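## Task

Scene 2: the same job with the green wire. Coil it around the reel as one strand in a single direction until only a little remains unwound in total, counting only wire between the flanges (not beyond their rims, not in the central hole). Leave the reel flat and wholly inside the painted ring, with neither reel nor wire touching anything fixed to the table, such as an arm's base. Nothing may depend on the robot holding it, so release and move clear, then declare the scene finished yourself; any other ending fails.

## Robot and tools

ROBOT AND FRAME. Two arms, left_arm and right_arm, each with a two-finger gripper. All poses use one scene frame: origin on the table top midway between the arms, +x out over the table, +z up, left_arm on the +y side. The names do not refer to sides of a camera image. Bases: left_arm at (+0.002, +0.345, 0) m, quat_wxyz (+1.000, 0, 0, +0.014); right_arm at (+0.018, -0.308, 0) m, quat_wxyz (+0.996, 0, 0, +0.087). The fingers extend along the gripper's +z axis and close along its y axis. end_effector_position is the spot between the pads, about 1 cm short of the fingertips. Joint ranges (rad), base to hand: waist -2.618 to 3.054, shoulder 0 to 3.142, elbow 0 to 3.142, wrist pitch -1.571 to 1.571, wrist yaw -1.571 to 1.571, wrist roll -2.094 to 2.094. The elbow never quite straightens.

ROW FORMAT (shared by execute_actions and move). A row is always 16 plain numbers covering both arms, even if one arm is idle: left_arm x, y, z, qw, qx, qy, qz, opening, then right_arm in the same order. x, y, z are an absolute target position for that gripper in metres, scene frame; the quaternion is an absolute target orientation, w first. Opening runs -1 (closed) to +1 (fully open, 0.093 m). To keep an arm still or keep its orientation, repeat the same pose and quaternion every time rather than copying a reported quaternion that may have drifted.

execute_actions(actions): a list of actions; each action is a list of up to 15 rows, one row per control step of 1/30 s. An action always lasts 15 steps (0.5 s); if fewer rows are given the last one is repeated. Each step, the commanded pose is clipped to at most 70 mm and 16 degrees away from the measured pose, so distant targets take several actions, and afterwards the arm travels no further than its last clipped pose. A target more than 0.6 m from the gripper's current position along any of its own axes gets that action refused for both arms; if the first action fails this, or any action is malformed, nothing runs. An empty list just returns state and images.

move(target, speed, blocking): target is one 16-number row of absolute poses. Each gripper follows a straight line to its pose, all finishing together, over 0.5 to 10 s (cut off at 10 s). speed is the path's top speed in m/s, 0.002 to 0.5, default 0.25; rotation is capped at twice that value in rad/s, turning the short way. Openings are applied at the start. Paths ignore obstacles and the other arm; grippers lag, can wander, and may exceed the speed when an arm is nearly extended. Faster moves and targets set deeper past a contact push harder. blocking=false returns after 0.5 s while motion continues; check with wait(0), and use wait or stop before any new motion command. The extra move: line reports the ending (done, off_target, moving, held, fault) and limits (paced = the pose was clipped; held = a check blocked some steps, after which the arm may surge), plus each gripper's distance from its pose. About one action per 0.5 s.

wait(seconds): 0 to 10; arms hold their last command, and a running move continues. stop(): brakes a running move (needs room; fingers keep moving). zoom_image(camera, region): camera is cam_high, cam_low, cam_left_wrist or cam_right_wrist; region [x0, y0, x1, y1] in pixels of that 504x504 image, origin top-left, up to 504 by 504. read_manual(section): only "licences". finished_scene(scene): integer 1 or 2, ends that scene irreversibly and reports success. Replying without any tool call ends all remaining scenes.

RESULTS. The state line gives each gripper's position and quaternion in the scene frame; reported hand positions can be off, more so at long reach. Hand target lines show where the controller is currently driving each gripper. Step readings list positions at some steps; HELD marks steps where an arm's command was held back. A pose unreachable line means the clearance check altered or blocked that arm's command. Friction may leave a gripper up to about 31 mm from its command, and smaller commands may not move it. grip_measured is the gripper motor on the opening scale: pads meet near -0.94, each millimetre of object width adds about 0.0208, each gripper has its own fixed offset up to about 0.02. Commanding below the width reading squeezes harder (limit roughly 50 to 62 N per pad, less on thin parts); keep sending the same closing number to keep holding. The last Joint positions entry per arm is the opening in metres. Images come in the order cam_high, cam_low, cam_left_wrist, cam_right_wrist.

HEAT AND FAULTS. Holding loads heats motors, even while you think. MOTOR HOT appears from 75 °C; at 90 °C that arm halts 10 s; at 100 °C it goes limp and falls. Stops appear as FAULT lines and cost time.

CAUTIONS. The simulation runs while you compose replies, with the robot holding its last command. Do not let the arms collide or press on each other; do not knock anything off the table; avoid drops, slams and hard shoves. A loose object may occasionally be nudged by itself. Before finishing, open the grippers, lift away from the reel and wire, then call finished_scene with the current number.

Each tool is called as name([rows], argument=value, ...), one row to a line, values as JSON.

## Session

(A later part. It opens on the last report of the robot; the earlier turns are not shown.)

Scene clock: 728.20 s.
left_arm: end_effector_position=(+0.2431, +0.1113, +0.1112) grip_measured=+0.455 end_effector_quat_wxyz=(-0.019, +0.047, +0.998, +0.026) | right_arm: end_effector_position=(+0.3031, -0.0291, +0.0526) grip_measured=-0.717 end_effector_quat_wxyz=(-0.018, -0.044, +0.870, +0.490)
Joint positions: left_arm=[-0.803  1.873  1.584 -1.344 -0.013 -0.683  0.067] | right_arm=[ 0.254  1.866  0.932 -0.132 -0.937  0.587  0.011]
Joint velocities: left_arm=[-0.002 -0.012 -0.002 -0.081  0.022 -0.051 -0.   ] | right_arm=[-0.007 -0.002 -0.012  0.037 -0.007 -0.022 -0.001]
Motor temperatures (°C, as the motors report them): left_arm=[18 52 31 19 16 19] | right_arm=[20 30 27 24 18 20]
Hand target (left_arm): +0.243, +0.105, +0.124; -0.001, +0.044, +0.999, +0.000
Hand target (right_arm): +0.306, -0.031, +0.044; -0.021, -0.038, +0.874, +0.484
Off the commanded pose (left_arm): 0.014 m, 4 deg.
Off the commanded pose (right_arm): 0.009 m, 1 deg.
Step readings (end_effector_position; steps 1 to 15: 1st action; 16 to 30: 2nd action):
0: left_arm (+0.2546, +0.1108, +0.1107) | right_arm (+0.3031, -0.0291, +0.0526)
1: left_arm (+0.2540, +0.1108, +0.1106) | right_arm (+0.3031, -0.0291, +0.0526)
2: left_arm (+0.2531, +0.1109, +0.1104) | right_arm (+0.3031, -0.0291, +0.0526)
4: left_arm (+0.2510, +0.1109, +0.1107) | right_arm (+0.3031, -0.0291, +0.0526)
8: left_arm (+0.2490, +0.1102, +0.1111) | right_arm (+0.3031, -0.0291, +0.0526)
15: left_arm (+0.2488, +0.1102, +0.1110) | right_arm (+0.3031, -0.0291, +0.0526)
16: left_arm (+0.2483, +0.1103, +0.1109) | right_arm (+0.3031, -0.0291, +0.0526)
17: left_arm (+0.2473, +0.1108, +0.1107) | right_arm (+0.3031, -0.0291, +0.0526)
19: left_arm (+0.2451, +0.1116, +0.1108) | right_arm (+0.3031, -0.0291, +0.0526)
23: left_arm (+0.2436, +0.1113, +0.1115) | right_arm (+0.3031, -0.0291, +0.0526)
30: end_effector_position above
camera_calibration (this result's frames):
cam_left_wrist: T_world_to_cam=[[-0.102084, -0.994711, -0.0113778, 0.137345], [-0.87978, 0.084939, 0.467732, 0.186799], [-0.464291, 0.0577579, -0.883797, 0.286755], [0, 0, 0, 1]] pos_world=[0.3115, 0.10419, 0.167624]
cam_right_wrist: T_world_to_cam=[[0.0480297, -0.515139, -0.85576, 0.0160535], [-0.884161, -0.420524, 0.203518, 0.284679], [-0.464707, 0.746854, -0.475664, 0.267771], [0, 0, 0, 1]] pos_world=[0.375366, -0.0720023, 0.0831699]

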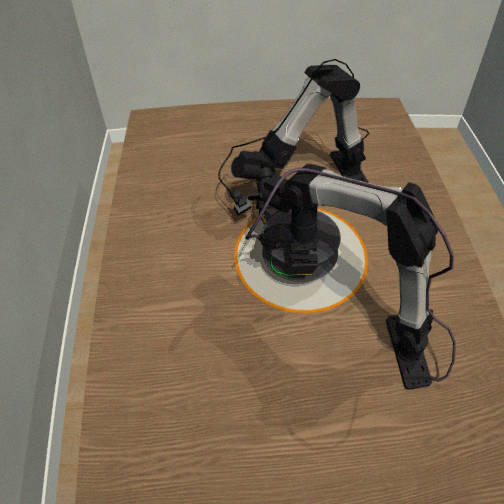

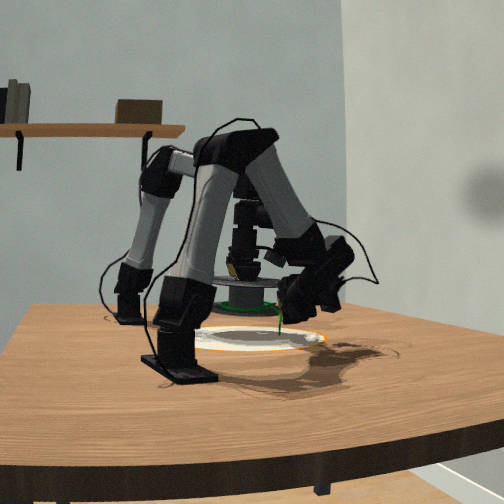

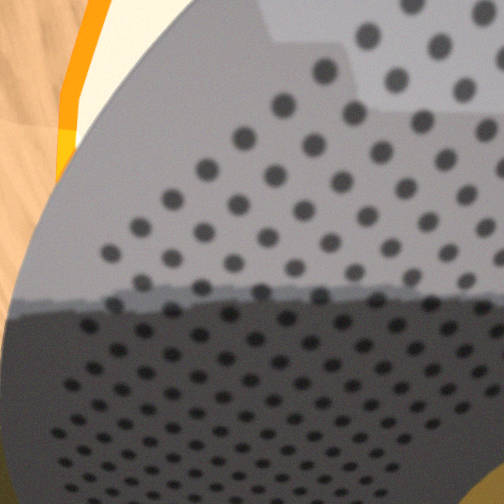

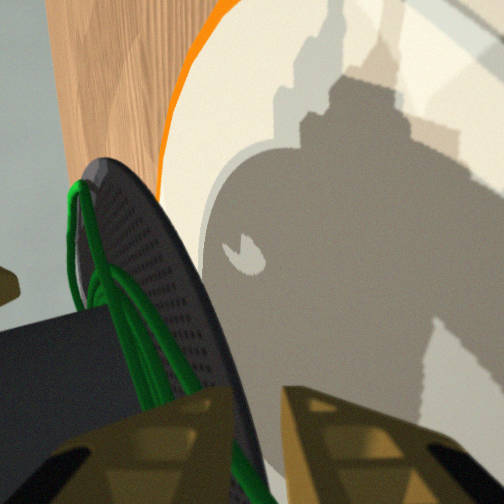

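execute_actions([
  [[0.2377,0.1050,0.124,0,0,1,0,0.4, 0.306,-0.031,0.044,-0.0211,-0.0381,0.8738,0.4843,-0.72]],
  [[0.2321,0.1048,0.124,0,-0.0436,0.9990,0,0.4, 0.306,-0.031,0.044,-0.0211,-0.0381,0.8738,0.4843,-0.72]],
])

zoom_image(camera="cam_low", region=[190, 265, 310, 350])

Scene clock: 729.63 s.
left_arm: end_effector_position=(+0.2317, +0.1115, +0.1118) grip_measured=+0.455 end_effector_quat_wxyz=(-0.017, -0.040, +0.999, +0.028) | right_arm: end_effector_position=(+0.3031, -0.0291, +0.0526) grip_measured=-0.717 end_effector_quat_wxyz=(-0.018, -0.044, +0.870, +0.490)
Joint positions: left_arm=[-0.827  1.842  1.546 -1.338 -0.012 -0.881  0.067] | right_arm=[ 0.254  1.866  0.932 -0.132 -0.937  0.587  0.011]
Joint velocities: left_arm=[-0.007 -0.002  0.002 -0.066  0.051 -0.066 -0.001] | right_arm=[ 0.002 -0.002 -0.007  0.037 -0.007 -0.022 -0.001]
Motor temperatures (°C, as the motors report them): left_arm=[18 52 31 19 16 19] | right_arm=[20 30 27 24 18 20]
Hand target (left_arm): +0.232, +0.105, +0.124; -0.001, -0.043, +0.999, +0.000
Hand target (right_arm): +0.306, -0.031, +0.044; -0.021, -0.038, +0.874, +0.484
Off the commanded pose (left_arm): 0.014 m, 4 deg.
Off the commanded pose (right_arm): 0.009 m, 1 deg.
Step readings (end_effector_position; steps 1 to 15: 1st action; 16 to 30: 2nd action):
0: left_arm (+0.2431, +0.1113, +0.1112) | right_arm (+0.3031, -0.0291, +0.0526)
1: left_arm (+0.2425, +0.1113, +0.1111) | right_arm (+0.3031, -0.0291, +0.0526)
2: left_arm (+0.2416, +0.1116, +0.1110) | right_arm (+0.3031, -0.0291, +0.0526)
4: left_arm (+0.2395, +0.1121, +0.1113) | right_arm (+0.3031, -0.0291, +0.0526)
8: left_arm (+0.2377, +0.1116, +0.1117) | right_arm (+0.3031, -0.0291, +0.0526)
15: left_arm (+0.2374, +0.1115, +0.1116) | right_arm (+0.3031, -0.0291, +0.0526)
16: left_arm (+0.2368, +0.1115, +0.1113) | right_arm (+0.3031, -0.0291, +0.0526)
17: left_arm (+0.2359, +0.1117, +0.1112) | right_arm (+0.3031, -0.0291, +0.0526)
19: left_arm (+0.2337, +0.1120, +0.1113) | right_arm (+0.3031, -0.0291, +0.0526)
23: left_arm (+0.2320, +0.1115, +0.1120) | right_arm (+0.3031, -0.0291, +0.0526)
30: end_effector_position above
camera_calibration (this result's frames):
cam_left_wrist: T_world_to_cam=[[0.0721304, -0.997212, -0.019139, 0.0971685], [-0.885262, -0.072849, 0.459352, 0.196322], [-0.459465, -0.0161902, -0.888048, 0.289601], [0, 0, 0, 1]] pos_world=[0.299849, 0.115888, 0.168859]
cam_right_wrist: T_world_to_cam=[[0.0480297, -0.515139, -0.85576, 0.0160535], [-0.884161, -0.420524, 0.203518, 0.284679], [-0.464707, 0.746854, -0.475664, 0.267771], [0, 0, 0, 1]] pos_world=[0.375366, -0.0720023, 0.0831699]

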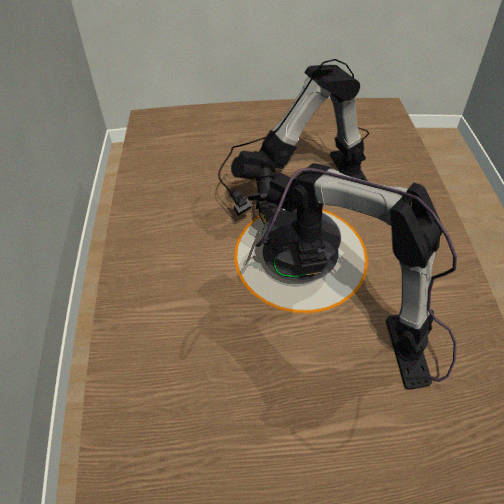

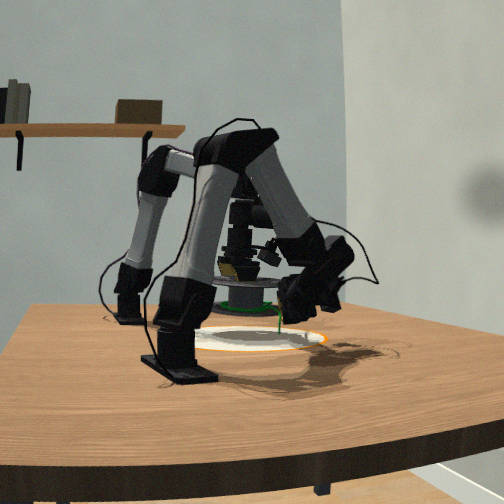

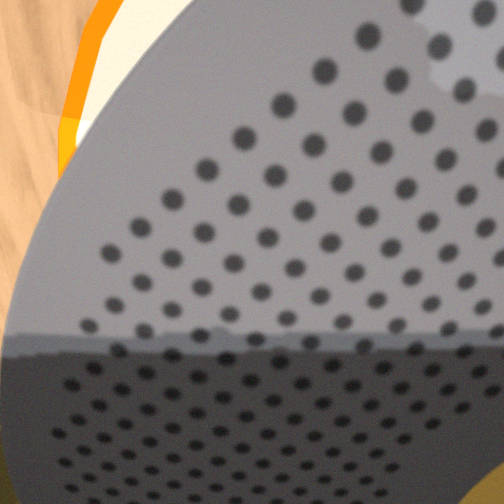

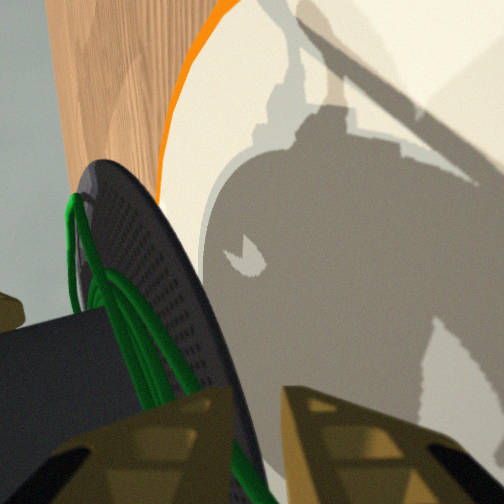

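Region (190, 265, 310, 350) of cam_low's 504x504 image, scaled by 4.200, with more detail than that image has; it fills the top 357 rows of this view, and the rest is white.

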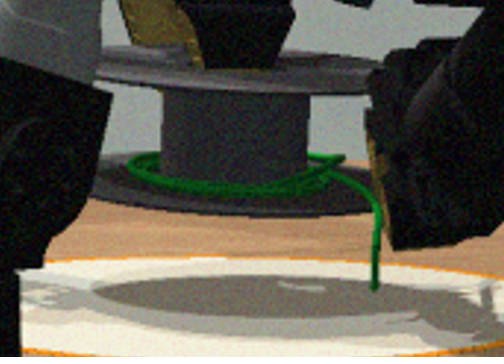

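execute_actions([
  [[0.2255,0.1038,0.124,0,-0.0958,0.9954,0,0.4, 0.306,-0.031,0.044,-0.0211,-0.0381,0.8738,0.4843,-0.72]],
  [[0.2190,0.1021,0.124,0,-0.1478,0.9890,0,0.4, 0.306,-0.031,0.044,-0.0211,-0.0381,0.8738,0.4843,-0.72]],
])

zoom_image(camera="cam_low", region=[190, 265, 310, 350])

Scene clock: 731.13 s.
left_arm: end_effector_position=(+0.2184, +0.1089, +0.1122) grip_measured=+0.455 end_effector_quat_wxyz=(-0.014, -0.144, +0.989, +0.030) | right_arm: end_effector_position=(+0.3031, -0.0291, +0.0526) grip_measured=-0.717 end_effector_quat_wxyz=(-0.018, -0.044, +0.870, +0.490)
Joint positions: left_arm=[-0.862  1.815  1.513 -1.334 -0.011 -1.124  0.067] | right_arm=[ 0.254  1.866  0.932 -0.132 -0.937  0.587  0.011]
Joint velocities: left_arm=[-0.002 -0.012 -0.007 -0.11  -0.037 -0.022 -0.   ] | right_arm=[ 0.012  0.002 -0.007 -0.007  0.037  0.022  0.   ]
Motor temperatures (°C, as the motors report them): left_arm=[18 52 31 19 16 19] | right_arm=[20 30 27 24 18 20]
Hand target (left_arm): +0.219, +0.102, +0.124; -0.001, -0.147, +0.989, +0.000
Hand target (right_arm): +0.306, -0.031, +0.044; -0.021, -0.038, +0.874, +0.484
Off the commanded pose (left_arm): 0.014 m, 4 deg.
Off the commanded pose (right_arm): 0.009 m, 1 deg.
Step readings (end_effector_position; steps 1 to 15: 1st action; 16 to 30: 2nd action):
0: left_arm (+0.2317, +0.1115, +0.1118) | right_arm (+0.3031, -0.0291, +0.0526)
1: left_arm (+0.2311, +0.1114, +0.1116) | right_arm (+0.3031, -0.0291, +0.0526)
2: left_arm (+0.2300, +0.1114, +0.1115) | right_arm (+0.3031, -0.0291, +0.0526)
4: left_arm (+0.2274, +0.1114, +0.1116) | right_arm (+0.3031, -0.0291, +0.0526)
8: left_arm (+0.2253, +0.1106, +0.1122) | right_arm (+0.3031, -0.0291, +0.0526)
15: left_arm (+0.2250, +0.1105, +0.1120) | right_arm (+0.3031, -0.0291, +0.0526)
16: left_arm (+0.2243, +0.1103, +0.1118) | right_arm (+0.3031, -0.0291, +0.0526)
17: left_arm (+0.2234, +0.1101, +0.1117) | right_arm (+0.3031, -0.0291, +0.0526)
19: left_arm (+0.2208, +0.1098, +0.1117) | right_arm (+0.3031, -0.0291, +0.0526)
23: left_arm (+0.2187, +0.1088, +0.1123) | right_arm (+0.3031, -0.0291, +0.0526)
30: end_effector_position above
camera_calibration (this result's frames):
cam_left_wrist: T_world_to_cam=[[0.27697, -0.960532, -0.0257995, 0.0475438], [-0.855698, -0.258777, 0.448124, 0.199222], [-0.437114, -0.10204, -0.893599, 0.288867], [0, 0, 0, 1]] pos_world=[0.283574, 0.126698, 0.170082]
cam_right_wrist: T_world_to_cam=[[0.0480297, -0.515139, -0.85576, 0.0160535], [-0.884161, -0.420524, 0.203518, 0.284679], [-0.464707, 0.746854, -0.475664, 0.267771], [0, 0, 0, 1]] pos_world=[0.375366, -0.0720023, 0.0831699]

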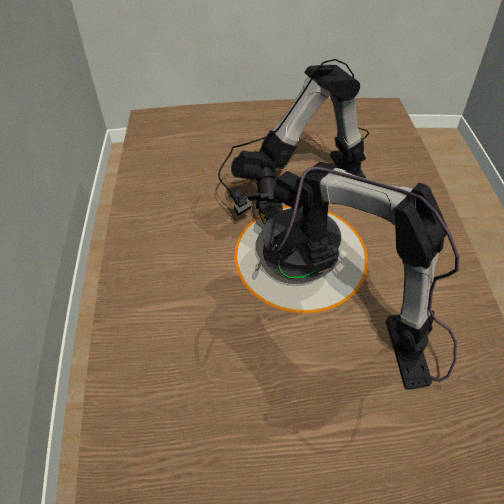

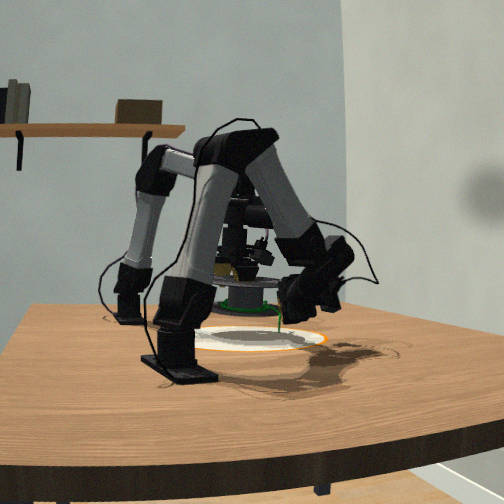

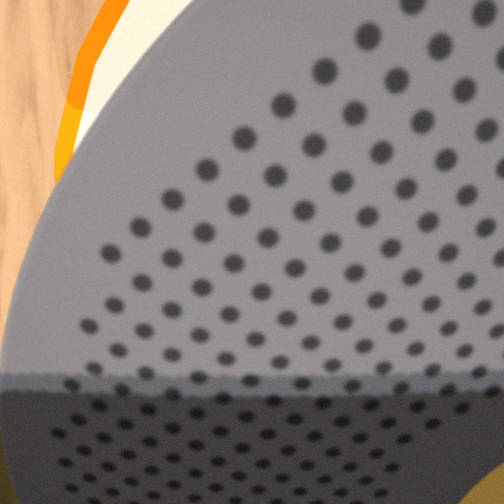

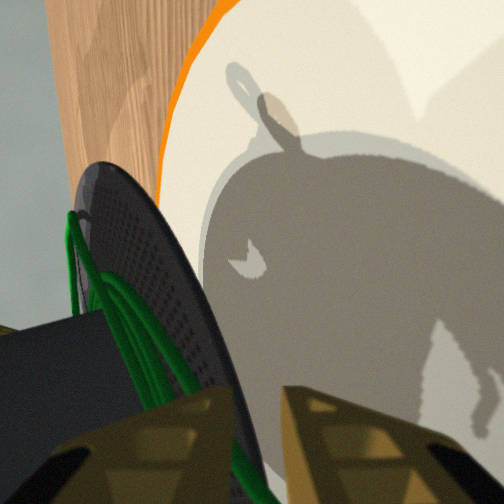

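Region (190, 265, 310, 350) of cam_low's 504x504 image, scaled by 4.200, with more detail than that image has; it fills the top 357 rows of this view, and the rest is white.

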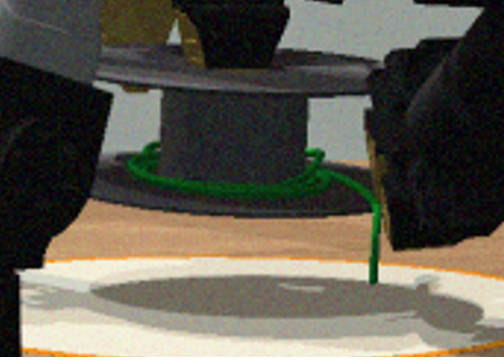

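execute_actions([
  [[0.2127,0.0999,0.124,0,-0.1994,0.9799,0,0.4, 0.306,-0.031,0.044,-0.0211,-0.0381,0.8738,0.4843,-0.72]],
  [[0.2067,0.0970,0.124,0,-0.2504,0.9681,0,0.4, 0.306,-0.031,0.044,-0.0211,-0.0381,0.8738,0.4843,-0.72]],
])

zoom_image(camera="cam_low", region=[190, 265, 310, 350])

Scene clock: 732.50 s.
left_arm: end_effector_position=(+0.2069, +0.1024, +0.1122) grip_measured=+0.455 end_effector_quat_wxyz=(-0.011, -0.247, +0.969, +0.032) | right_arm: end_effector_position=(+0.3031, -0.0291, +0.0526) grip_measured=-0.717 end_effector_quat_wxyz=(-0.018, -0.044, +0.870, +0.490)
Joint positions: left_arm=[-0.901  1.806  1.502 -1.333 -0.008 -1.372  0.067] | right_arm=[ 0.254  1.866  0.932 -0.132 -0.937  0.587  0.011]
Joint velocities: left_arm=[-0.007 -0.012  0.022  0.037 -0.066 -0.037 -0.001] | right_arm=[-0.002 -0.002 -0.002 -0.022 -0.066  0.037  0.   ]
Motor temperatures (°C, as the motors report them): left_arm=[18 52 31 19 16 19] | right_arm=[20 30 27 24 18 20]
Hand target (left_arm): +0.207, +0.097, +0.124; -0.001, -0.250, +0.968, +0.001
Hand target (right_arm): +0.306, -0.031, +0.044; -0.021, -0.038, +0.874, +0.484
Off the commanded pose (left_arm): 0.013 m, 4 deg.
Off the commanded pose (right_arm): 0.009 m, 1 deg.
Step readings (end_effector_position; steps 1 to 15: 1st action; 16 to 30: 2nd action):
0: left_arm (+0.2184, +0.1089, +0.1122) | right_arm (+0.3031, -0.0291, +0.0526)
1: left_arm (+0.2179, +0.1085, +0.1121) | right_arm (+0.3031, -0.0291, +0.0526)
2: left_arm (+0.2170, +0.1081, +0.1119) | right_arm (+0.3031, -0.0291, +0.0526)
4: left_arm (+0.2145, +0.1076, +0.1118) | right_arm (+0.3031, -0.0291, +0.0526)
8: left_arm (+0.2122, +0.1067, +0.1123) | right_arm (+0.3031, -0.0291, +0.0526)
15: left_arm (+0.2119, +0.1067, +0.1122) | right_arm (+0.3031, -0.0291, +0.0526)
16: left_arm (+0.2115, +0.1063, +0.1122) | right_arm (+0.3031, -0.0291, +0.0526)
17: left_arm (+0.2107, +0.1057, +0.1122) | right_arm (+0.3031, -0.0291, +0.0526)
19: left_arm (+0.2089, +0.1041, +0.1122) | right_arm (+0.3031, -0.0291, +0.0526)
23: left_arm (+0.2069, +0.1024, +0.1122) | right_arm (+0.3031, -0.0291, +0.0526)
30: end_effector_position above
camera_calibration (this result's frames):
cam_left_wrist: T_world_to_cam=[[0.470245, -0.882057, -0.029054, -0.00312749], [-0.787865, -0.434408, 0.43653, 0.192949], [-0.397666, -0.182386, -0.899221, 0.28391], [0, 0, 0, 1]] pos_world=[0.266389, 0.132841, 0.170979]
cam_right_wrist: T_world_to_cam=[[0.0480297, -0.515139, -0.85576, 0.0160535], [-0.884161, -0.420524, 0.203518, 0.284679], [-0.464707, 0.746854, -0.475664, 0.267771], [0, 0, 0, 1]] pos_world=[0.375366, -0.0720023, 0.0831699]

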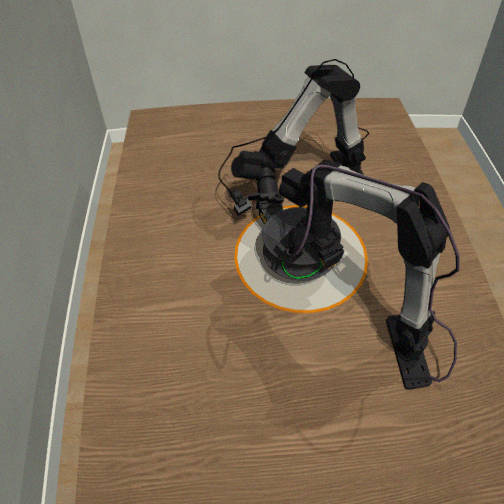

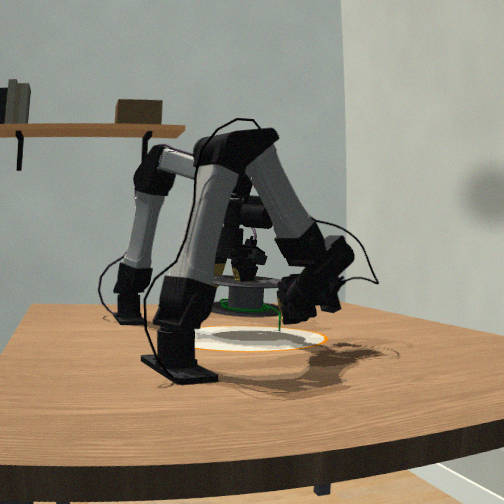

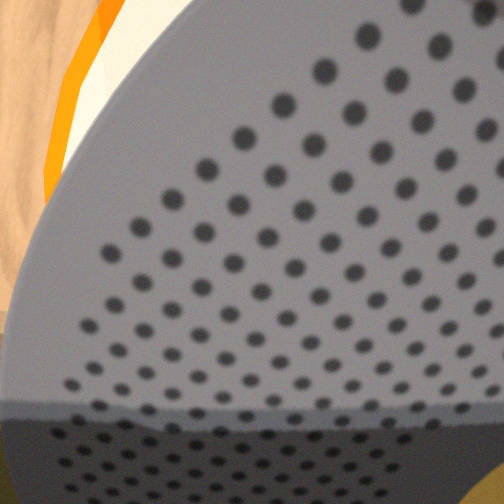

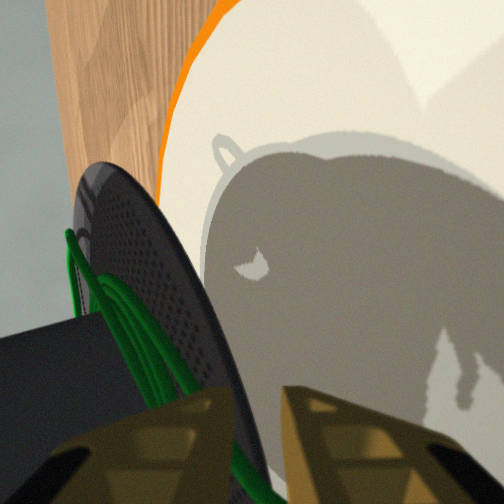

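Region (190, 265, 310, 350) of cam_low's 504x504 image, scaled by 4.200, with more detail than that image has; it fills the top 357 rows of this view, and the rest is white.

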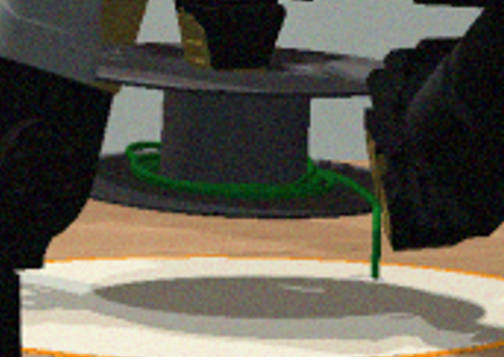

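execute_actions([
  [[0.2010,0.0934,0.124,0,-0.3007,0.9537,0,0.4, 0.306,-0.031,0.044,-0.0211,-0.0381,0.8738,0.4843,-0.72]],
  [[0.1957,0.0893,0.124,0,-0.3502,0.9367,0,0.4, 0.306,-0.031,0.044,-0.0211,-0.0381,0.8738,0.4843,-0.72]],
  [[0.1910,0.0847,0.124,0,-0.3987,0.9171,0,0.4, 0.306,-0.031,0.044,-0.0211,-0.0381,0.8738,0.4843,-0.72]],
])

zoom_image(camera="cam_low", region=[190, 265, 310, 350])

Scene clock: 734.73 s.
left_arm: end_effector_position=(+0.1883, +0.0910, +0.1123) grip_measured=+0.455 end_effector_quat_wxyz=(-0.008, -0.394, +0.919, +0.032) | right_arm: end_effector_position=(+0.3031, -0.0291, +0.0526) grip_measured=-0.717 end_effector_quat_wxyz=(-0.018, -0.044, +0.870, +0.490)
Joint positions: left_arm=[-0.964  1.796  1.49  -1.331  0.002 -1.747  0.067] | right_arm=[ 0.254  1.866  0.932 -0.132 -0.937  0.587  0.011]
Joint velocities: left_arm=[-0.012 -0.017  0.007  0.154 -0.081 -0.125 -0.001] | right_arm=[-0.012 -0.007 -0.002 -0.022  0.007  0.051  0.   ]
Motor temperatures (°C, as the motors report them): left_arm=[18 52 31 19 16 19] | right_arm=[20 30 27 24 18 20]
Hand target (left_arm): +0.191, +0.085, +0.124; -0.001, -0.398, +0.917, +0.000
Hand target (right_arm): +0.306, -0.031, +0.044; -0.021, -0.038, +0.874, +0.484
Off the commanded pose (left_arm): 0.014 m, 4 deg.
Off the commanded pose (right_arm): 0.009 m, 1 deg.
Step readings (end_effector_position; steps 1 to 15: 1st action; 16 to 30: 2nd action; 31 to 45: 3rd action):
0: left_arm (+0.2069, +0.1024, +0.1122) | right_arm (+0.3031, -0.0291, +0.0526)
1: left_arm (+0.2064, +0.1019, +0.1122) | right_arm (+0.3031, -0.0291, +0.0526)
2: left_arm (+0.2055, +0.1012, +0.1122) | right_arm (+0.3031, -0.0291, +0.0526)
4: left_arm (+0.2030, +0.1002, +0.1119) | right_arm (+0.3031, -0.0291, +0.0526)
8: left_arm (+0.2003, +0.0999, +0.1124) | right_arm (+0.3031, -0.0291, +0.0526)
15: left_arm (+0.1998, +0.0999, +0.1123) | right_arm (+0.3031, -0.0291, +0.0526)
16: left_arm (+0.1994, +0.0995, +0.1123) | right_arm (+0.3031, -0.0291, +0.0526)
17: left_arm (+0.1985, +0.0988, +0.1123) | right_arm (+0.3031, -0.0291, +0.0526)
19: left_arm (+0.1964, +0.0972, +0.1123) | right_arm (+0.3031, -0.0291, +0.0526)
23: left_arm (+0.1942, +0.0955, +0.1123) | right_arm (+0.3031, -0.0291, +0.0526)
30: left_arm (+0.1942, +0.0955, +0.1123) | right_arm (+0.3031, -0.0291, +0.0526)
31: left_arm (+0.1936, +0.0950, +0.1123) | right_arm (+0.3031, -0.0291, +0.0526)
32: left_arm (+0.1928, +0.0944, +0.1123) | right_arm (+0.3031, -0.0291, +0.0526)
34: left_arm (+0.1906, +0.0927, +0.1123) | right_arm (+0.3031, -0.0291, +0.0526)
38: left_arm (+0.1883, +0.0910, +0.1123) | right_arm (+0.3031, -0.0291, +0.0526)
45: end_effector_position above
camera_calibration (this result's frames):
cam_left_wrist: T_world_to_cam=[[0.717976, -0.695479, -0.0286257, -0.0681], [-0.62196, -0.659458, 0.422233, 0.164158], [-0.312532, -0.28535, -0.906035, 0.26863], [0, 0, 0, 1]] pos_world=[0.234949, 0.137546, 0.172125]
cam_right_wrist: T_world_to_cam=[[0.0480297, -0.515139, -0.85576, 0.0160535], [-0.884161, -0.420524, 0.203518, 0.284679], [-0.464707, 0.746854, -0.475664, 0.267771], [0, 0, 0, 1]] pos_world=[0.375366, -0.0720023, 0.0831699]

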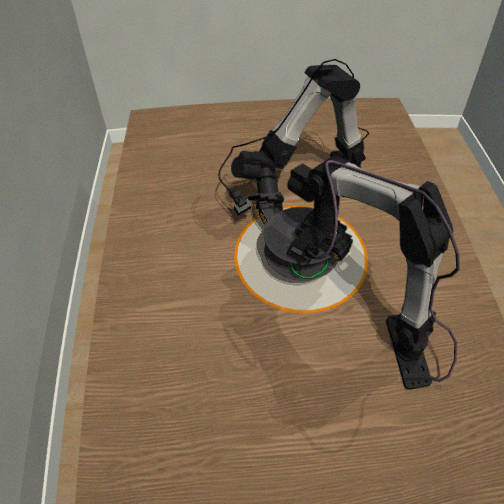

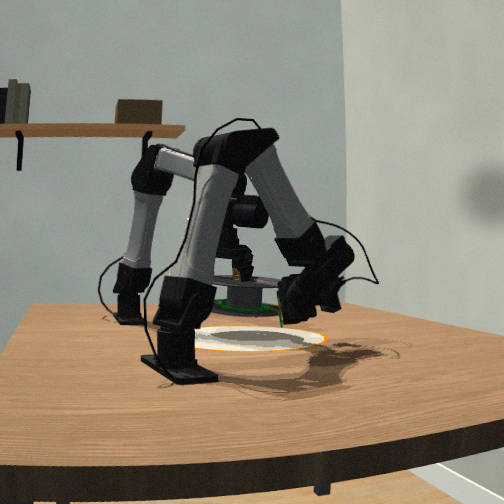

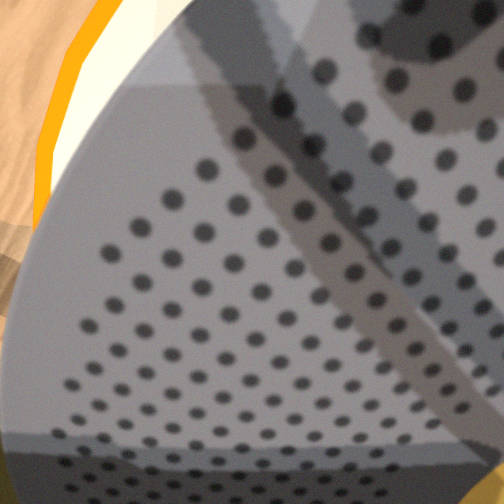

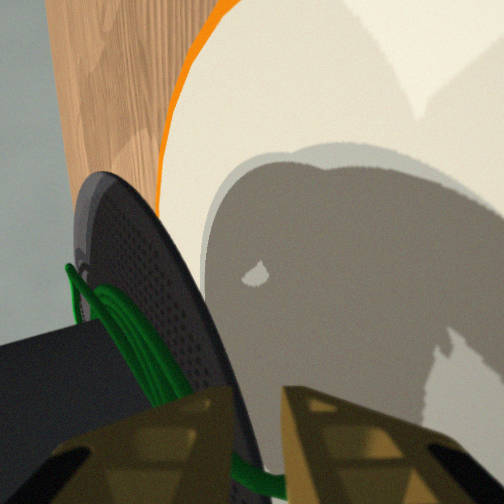

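Region (190, 265, 310, 350) of cam_low's 504x504 image, scaled by 4.200, with more detail than that image has; it fills the top 357 rows of this view, and the rest is white.

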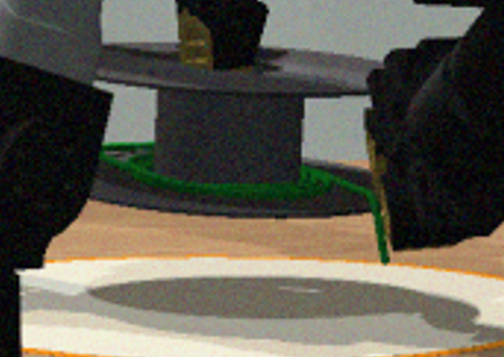

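execute_actions([
  [[0.1876,0.0790,0.124,0,-0.4462,0.8949,0,0.4, 0.306,-0.031,0.044,-0.0211,-0.0381,0.8738,0.4843,-0.72]],
  [[0.1840,0.0735,0.124,0,-0.4924,0.8704,0,0.4, 0.306,-0.031,0.044,-0.0211,-0.0381,0.8738,0.4843,-0.72]],
])

zoom_image(camera="cam_low", region=[190, 265, 310, 350])

Scene clock: 736.47 s.
left_arm: end_effector_position=(+0.1782, +0.0839, +0.1123) grip_measured=+0.455 end_effector_quat_wxyz=(-0.006, -0.488, +0.872, +0.033) | right_arm: end_effector_position=(+0.3031, -0.0291, +0.0526) grip_measured=-0.717 end_effector_quat_wxyz=(-0.018, -0.044, +0.870, +0.490)
Joint positions: left_arm=[-1.001  1.796  1.49  -1.331  0.006 -1.994  0.067] | right_arm=[ 0.254  1.866  0.932 -0.132 -0.937  0.587  0.011]
Joint velocities: left_arm=[ 0.007 -0.012 -0.007 -0.022  0.022 -0.022 -0.001] | right_arm=[ 0.007  0.012  0.007 -0.007 -0.051 -0.022 -0.   ]
Motor temperatures (°C, as the motors report them): left_arm=[18 52 31 19 16 19] | right_arm=[20 30 27 24 18 20]
Hand target (left_arm): +0.184, +0.074, +0.124; -0.001, -0.492, +0.871, +0.000
Hand target (right_arm): +0.306, -0.031, +0.044; -0.021, -0.038, +0.874, +0.484
Off the commanded pose (left_arm): 0.017 m, 4 deg.
Off the commanded pose (right_arm): 0.009 m, 1 deg.
Step readings (end_effector_position; steps 1 to 15: 1st action; 16 to 30: 2nd action):
0: left_arm (+0.1883, +0.0910, +0.1123) | right_arm (+0.3031, -0.0291, +0.0526)
1: left_arm (+0.1879, +0.0907, +0.1123) | right_arm (+0.3031, -0.0291, +0.0526)
2: left_arm (+0.1872, +0.0902, +0.1123) | right_arm (+0.3031, -0.0291, +0.0526)
4: left_arm (+0.1853, +0.0888, +0.1123) | right_arm (+0.3031, -0.0291, +0.0526)
8: left_arm (+0.1832, +0.0874, +0.1123) | right_arm (+0.3031, -0.0291, +0.0526)
15: left_arm (+0.1832, +0.0873, +0.1123) | right_arm (+0.3031, -0.0291, +0.0526)
16: left_arm (+0.1827, +0.0870, +0.1123) | right_arm (+0.3031, -0.0291, +0.0526)
17: left_arm (+0.1819, +0.0864, +0.1123) | right_arm (+0.3031, -0.0291, +0.0526)
19: left_arm (+0.1799, +0.0850, +0.1123) | right_arm (+0.3031, -0.0291, +0.0526)
23: left_arm (+0.1782, +0.0839, +0.1123) | right_arm (+0.3031, -0.0291, +0.0526)
30: end_effector_position above
camera_calibration (this result's frames):
cam_left_wrist: T_world_to_cam=[[0.847175, -0.530679, -0.025972, -0.102954], [-0.474777, -0.778063, 0.411345, 0.138137], [-0.2385, -0.33615, -0.91111, 0.255088], [0, 0, 0, 1]] pos_world=[0.213642, 0.138592, 0.172918]
cam_right_wrist: T_world_to_cam=[[0.0480297, -0.515139, -0.85576, 0.0160535], [-0.884161, -0.420524, 0.203518, 0.284679], [-0.464707, 0.746854, -0.475664, 0.267771], [0, 0, 0, 1]] pos_world=[0.375366, -0.0720023, 0.0831699]

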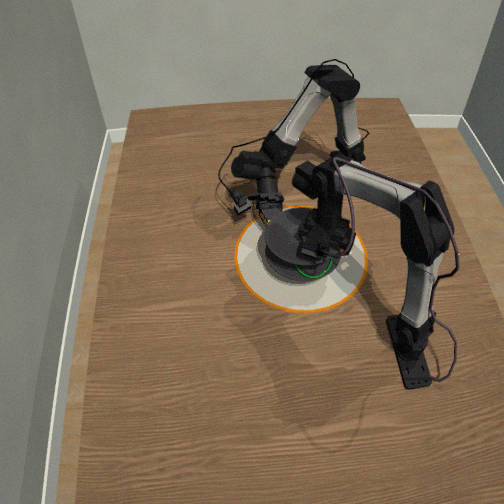

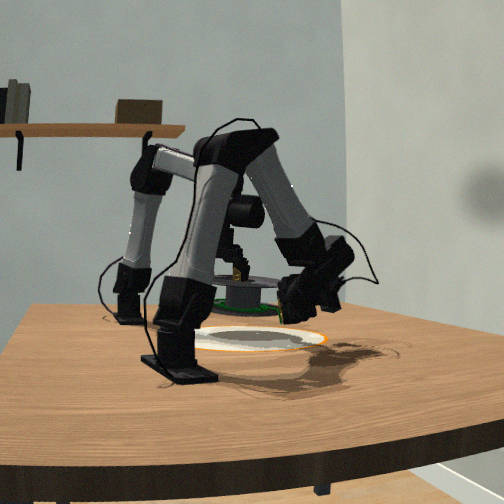

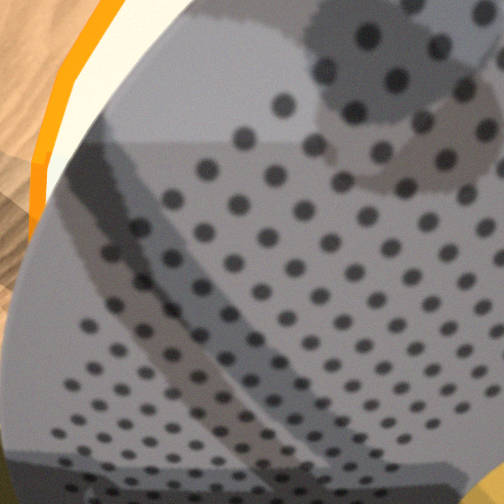

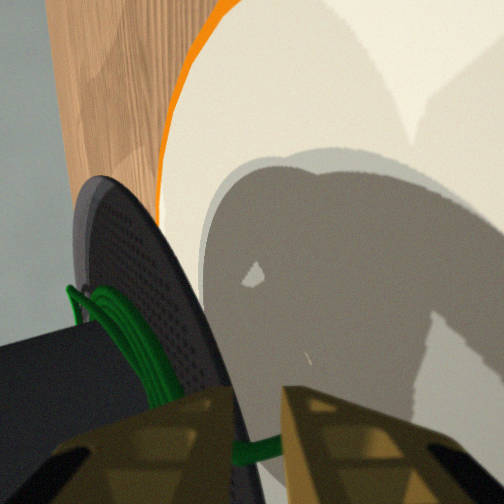

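Region (190, 265, 310, 350) of cam_low's 504x504 image, scaled by 4.200, with more detail than that image has; it fills the top 357 rows of this view, and the rest is white.

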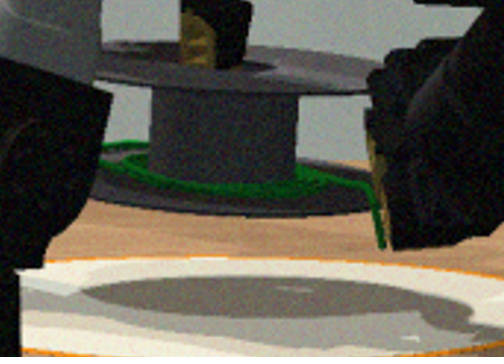

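execute_actions([
  [[0.1840,0.0735,0.124,0,-0.4924,0.8704,0,0.4, 0.298,-0.034,0.044,-0.0064,-0.0115,0.8745,0.4847,-0.72],[0.1840,0.0735,0.124,0,-0.4924,0.8704,0,0.4, 0.294,-0.035,0.044,0.0010,0.0020,0.8745,0.4847,-0.72],[0.1840,0.0735,0.124,0,-0.4924,0.8704,0,0.4, 0.290,-0.036,0.044,0.0085,0.0153,0.8745,0.4847,-0.72]],
])

zoom_image(camera="cam_low", region=[190, 265, 310, 350])

Scene clock: 739.47 s.
left_arm: end_effector_position=(+0.1746, +0.0836, +0.1125) grip_measured=+0.455 end_effector_quat_wxyz=(-0.011, -0.490, +0.871, +0.036) | right_arm: end_effector_position=(+0.2934, -0.0367, +0.0443) grip_measured=-0.717 end_effector_quat_wxyz=(+0.003, +0.013, +0.874, +0.486)
Joint positions: left_arm=[-1.006  1.796  1.49  -1.339  0.015 -2.003  0.067] | right_arm=[ 0.267  1.794  0.773  0.072 -0.865  0.763  0.011]
Joint velocities: left_arm=[-0.002  0.007 -0.007 -0.007 -0.007 -0.007 -0.   ] | right_arm=[ 0.002 -0.017 -0.032  0.095  0.007  0.154 -0.001]
Motor temperatures (°C, as the motors report them): left_arm=[18 51 31 19 16 19] | right_arm=[20 30 27 24 18 20]
Hand target (left_arm): +0.184, +0.074, +0.124; -0.000, -0.492, +0.870, +0.000
Hand target (right_arm): +0.290, -0.036, +0.044; +0.008, +0.014, +0.875, +0.484
Off the commanded pose (left_arm): 0.018 m, 4 deg.
Off the commanded pose (right_arm): 0.003 m, 1 deg.
Step readings (end_effector_position):
0: left_arm (+0.1782, +0.0839, +0.1123) | right_arm (+0.3031, -0.0291, +0.0526)
1: left_arm (+0.1782, +0.0839, +0.1123) | right_arm (+0.3033, -0.0294, +0.0518)
2: left_arm (+0.1782, +0.0839, +0.1123) | right_arm (+0.3020, -0.0309, +0.0504)
4: left_arm (+0.1770, +0.0838, +0.1124) | right_arm (+0.2952, -0.0359, +0.0474)
8: left_arm (+0.1746, +0.0836, +0.1125) | right_arm (+0.2910, -0.0382, +0.0451)
15: end_effector_position above
camera_calibration (this result's frames):
cam_left_wrist: T_world_to_cam=[[0.849177, -0.526859, -0.0362915, -0.0995699], [-0.466549, -0.780619, 0.415891, 0.13439], [-0.247446, -0.336234, -0.90869, 0.255549], [0, 0, 0, 1]] pos_world=[0.210487, 0.138372, 0.172709]
cam_right_wrist: T_world_to_cam=[[-0.0293591, -0.526004, -0.849975, 0.0275683], [-0.923524, -0.31105, 0.224391, 0.289141], [-0.382415, 0.791561, -0.476645, 0.242507], [0, 0, 0, 1]] pos_world=[0.360576, -0.0875205, 0.0741412]

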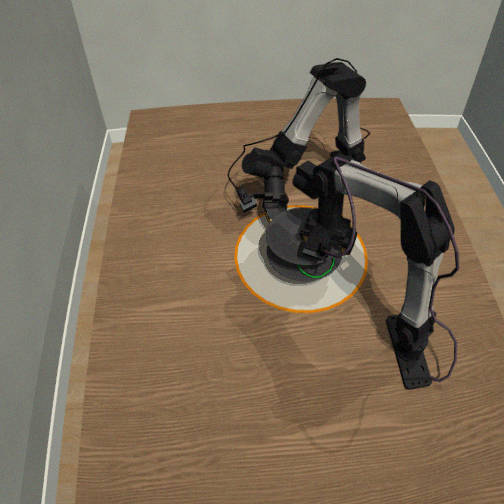

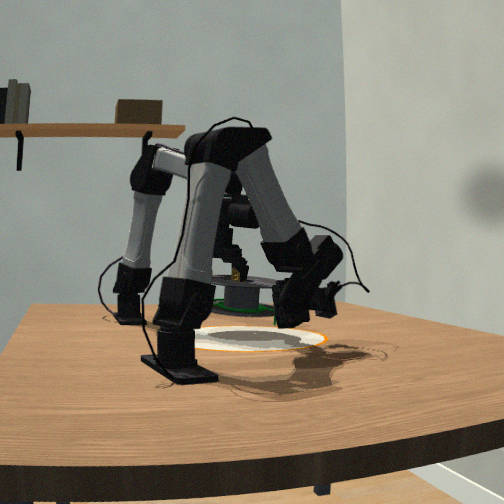

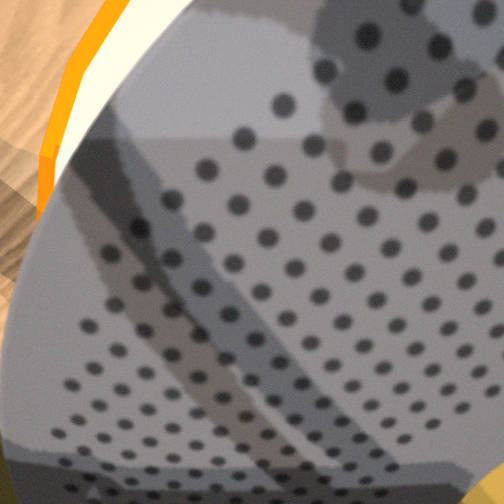

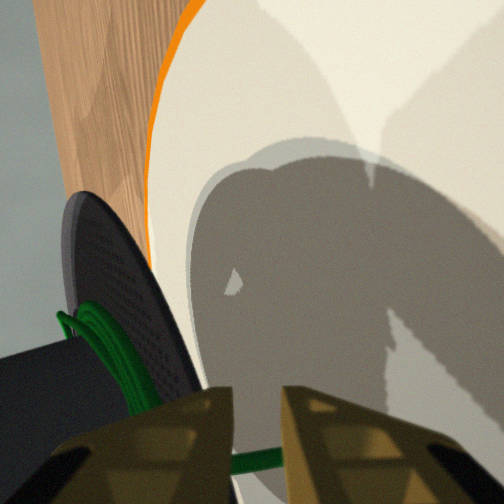

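Region (190, 265, 310, 350) of cam_low's 504x504 image, scaled by 4.200, with more detail than that image has; it fills the top 357 rows of this view, and the rest is white.

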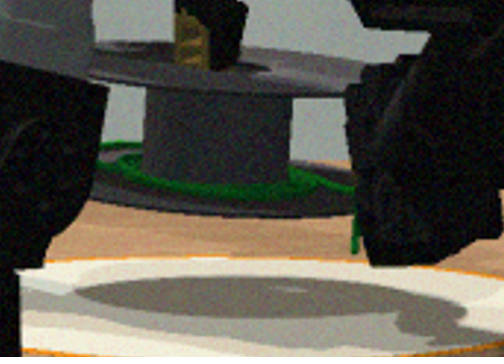

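zoom_image(camera="cam_low", region=[250, 275, 320, 335])

zoom_image(camera="cam_right_wrist", region=[40, 280, 340, 504])

Region (250, 275, 320, 335) of cam_low's 504x504 image, scaled by 7.200, with more detail than that image has; it fills the top 432 rows of this view, and the rest is white.

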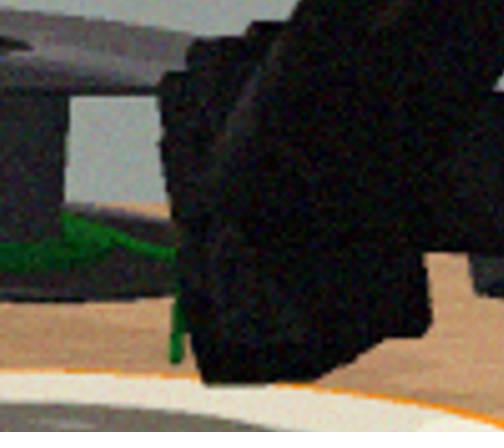

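Region (40, 280, 340, 504) of cam_right_wrist's 504x504 image, scaled by 1.680, with more detail than that image has; it fills the top 376 rows of this view, and the rest is white.

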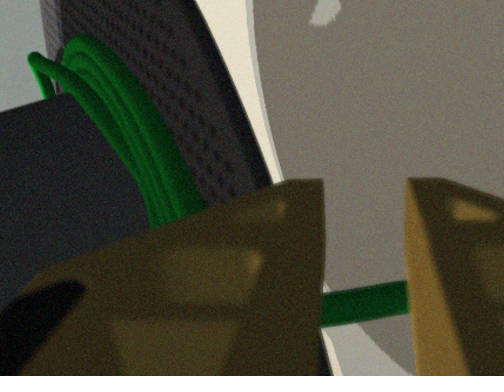

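execute_actions([
  [[0.1840,0.0735,0.124,0,-0.4924,0.8704,0,0.4, 0.291,-0.039,0.050,0.0085,0.0153,0.8745,0.4847,-0.66],[0.1840,0.0735,0.124,0,-0.4924,0.8704,0,0.4, 0.291,-0.039,0.056,0.0085,0.0153,0.8745,0.4847,-0.60],[0.1840,0.0735,0.124,0,-0.4924,0.8704,0,0.4, 0.291,-0.039,0.062,0.0085,0.0153,0.8745,0.4847,-0.55]],
])

zoom_image(camera="cam_low", region=[250, 275, 320, 335])

Scene clock: 744.37 s.
left_arm: end_effector_position=(+0.1746, +0.0836, +0.1125) grip_measured=+0.455 end_effector_quat_wxyz=(-0.011, -0.491, +0.871, +0.036) | right_arm: end_effector_position=(+0.2911, -0.0381, +0.0593) grip_measured=-0.553 end_effector_quat_wxyz=(+0.007, +0.015, +0.873, +0.488)
Joint positions: left_arm=[-1.006  1.796  1.49  -1.339  0.015 -2.005  0.067] | right_arm=[ 0.267  1.735  0.773  0.028 -0.86   0.774  0.019]
Joint velocities: left_arm=[-0.007 -0.002 -0.012 -0.007 -0.022  0.007 -0.001] | right_arm=[-0.012 -0.012  0.012 -0.051  0.007 -0.066  0.001]
Motor temperatures (°C, as the motors report them): left_arm=[18 51 32 19 16 19] | right_arm=[20 30 27 24 18 20]
Hand target (left_arm): +0.183, +0.074, +0.124; -0.000, -0.492, +0.870, +0.000
Hand target (right_arm): +0.291, -0.039, +0.062; +0.009, +0.015, +0.875, +0.485
Off the commanded pose (left_arm): 0.018 m, 4 deg.
Off the commanded pose (right_arm): 0.003 m, 0 deg.
Step readings (end_effector_position):
0: left_arm (+0.1746, +0.0836, +0.1125) | right_arm (+0.2952, -0.0362, +0.0450)
1: left_arm (+0.1746, +0.0836, +0.1125) | right_arm (+0.2951, -0.0362, +0.0456)
2: left_arm (+0.1746, +0.0836, +0.1125) | right_arm (+0.2946, -0.0364, +0.0470)
4: left_arm (+0.1746, +0.0836, +0.1125) | right_arm (+0.2935, -0.0370, +0.0529)
8: left_arm (+0.1746, +0.0836, +0.1125) | right_arm (+0.2933, -0.0371, +0.0612)
15: end_effector_position above
camera_calibration (this result's frames):
cam_left_wrist: T_world_to_cam=[[0.850182, -0.525239, -0.03626, -0.0998843], [-0.465105, -0.781548, 0.415764, 0.13423], [-0.246715, -0.33661, -0.908749, 0.255459], [0, 0, 0, 1]] pos_world=[0.210376, 0.138434, 0.172718]
cam_right_wrist: T_world_to_cam=[[-0.0285389, -0.522869, -0.851935, 0.0394918], [-0.927347, -0.304277, 0.217813, 0.285023], [-0.373112, 0.796256, -0.476197, 0.247402], [0, 0, 0, 1]] pos_world=[0.357751, -0.0896201, 0.0893747]

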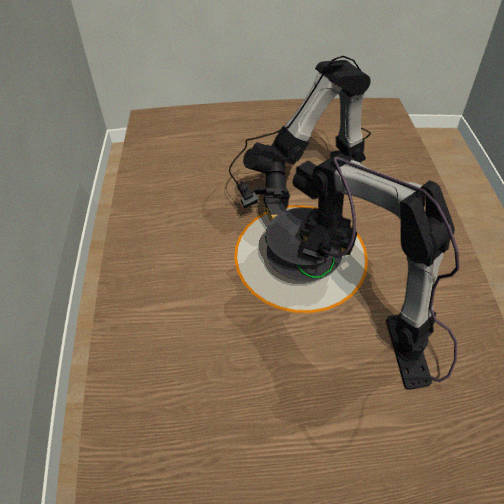

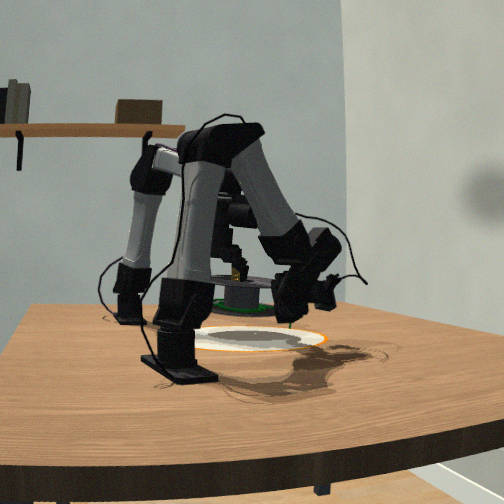

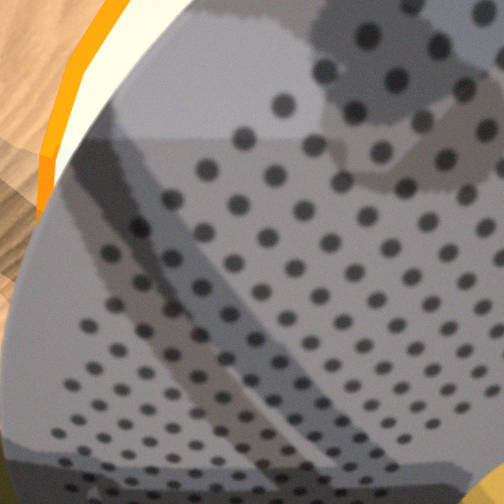

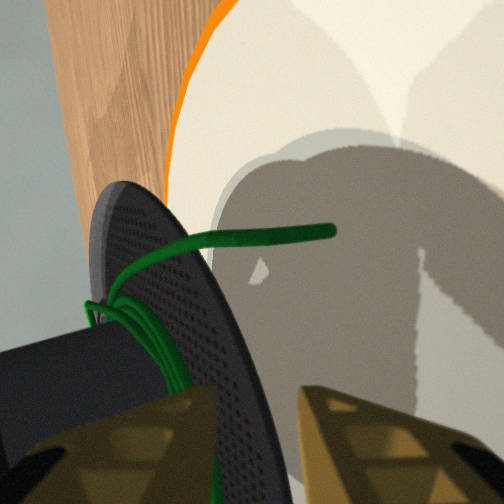

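Region (250, 275, 320, 335) of cam_low's 504x504 image, scaled by 7.200, with more detail than that image has; it fills the top 432 rows of this view, and the rest is white.

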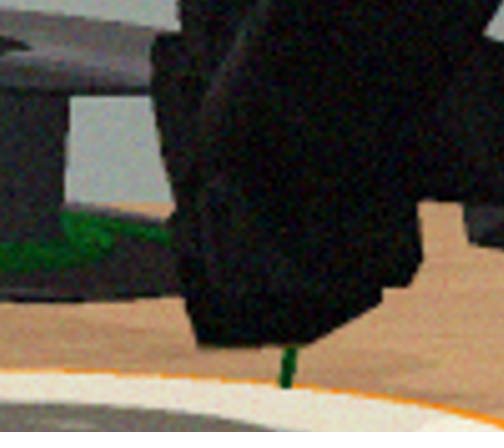

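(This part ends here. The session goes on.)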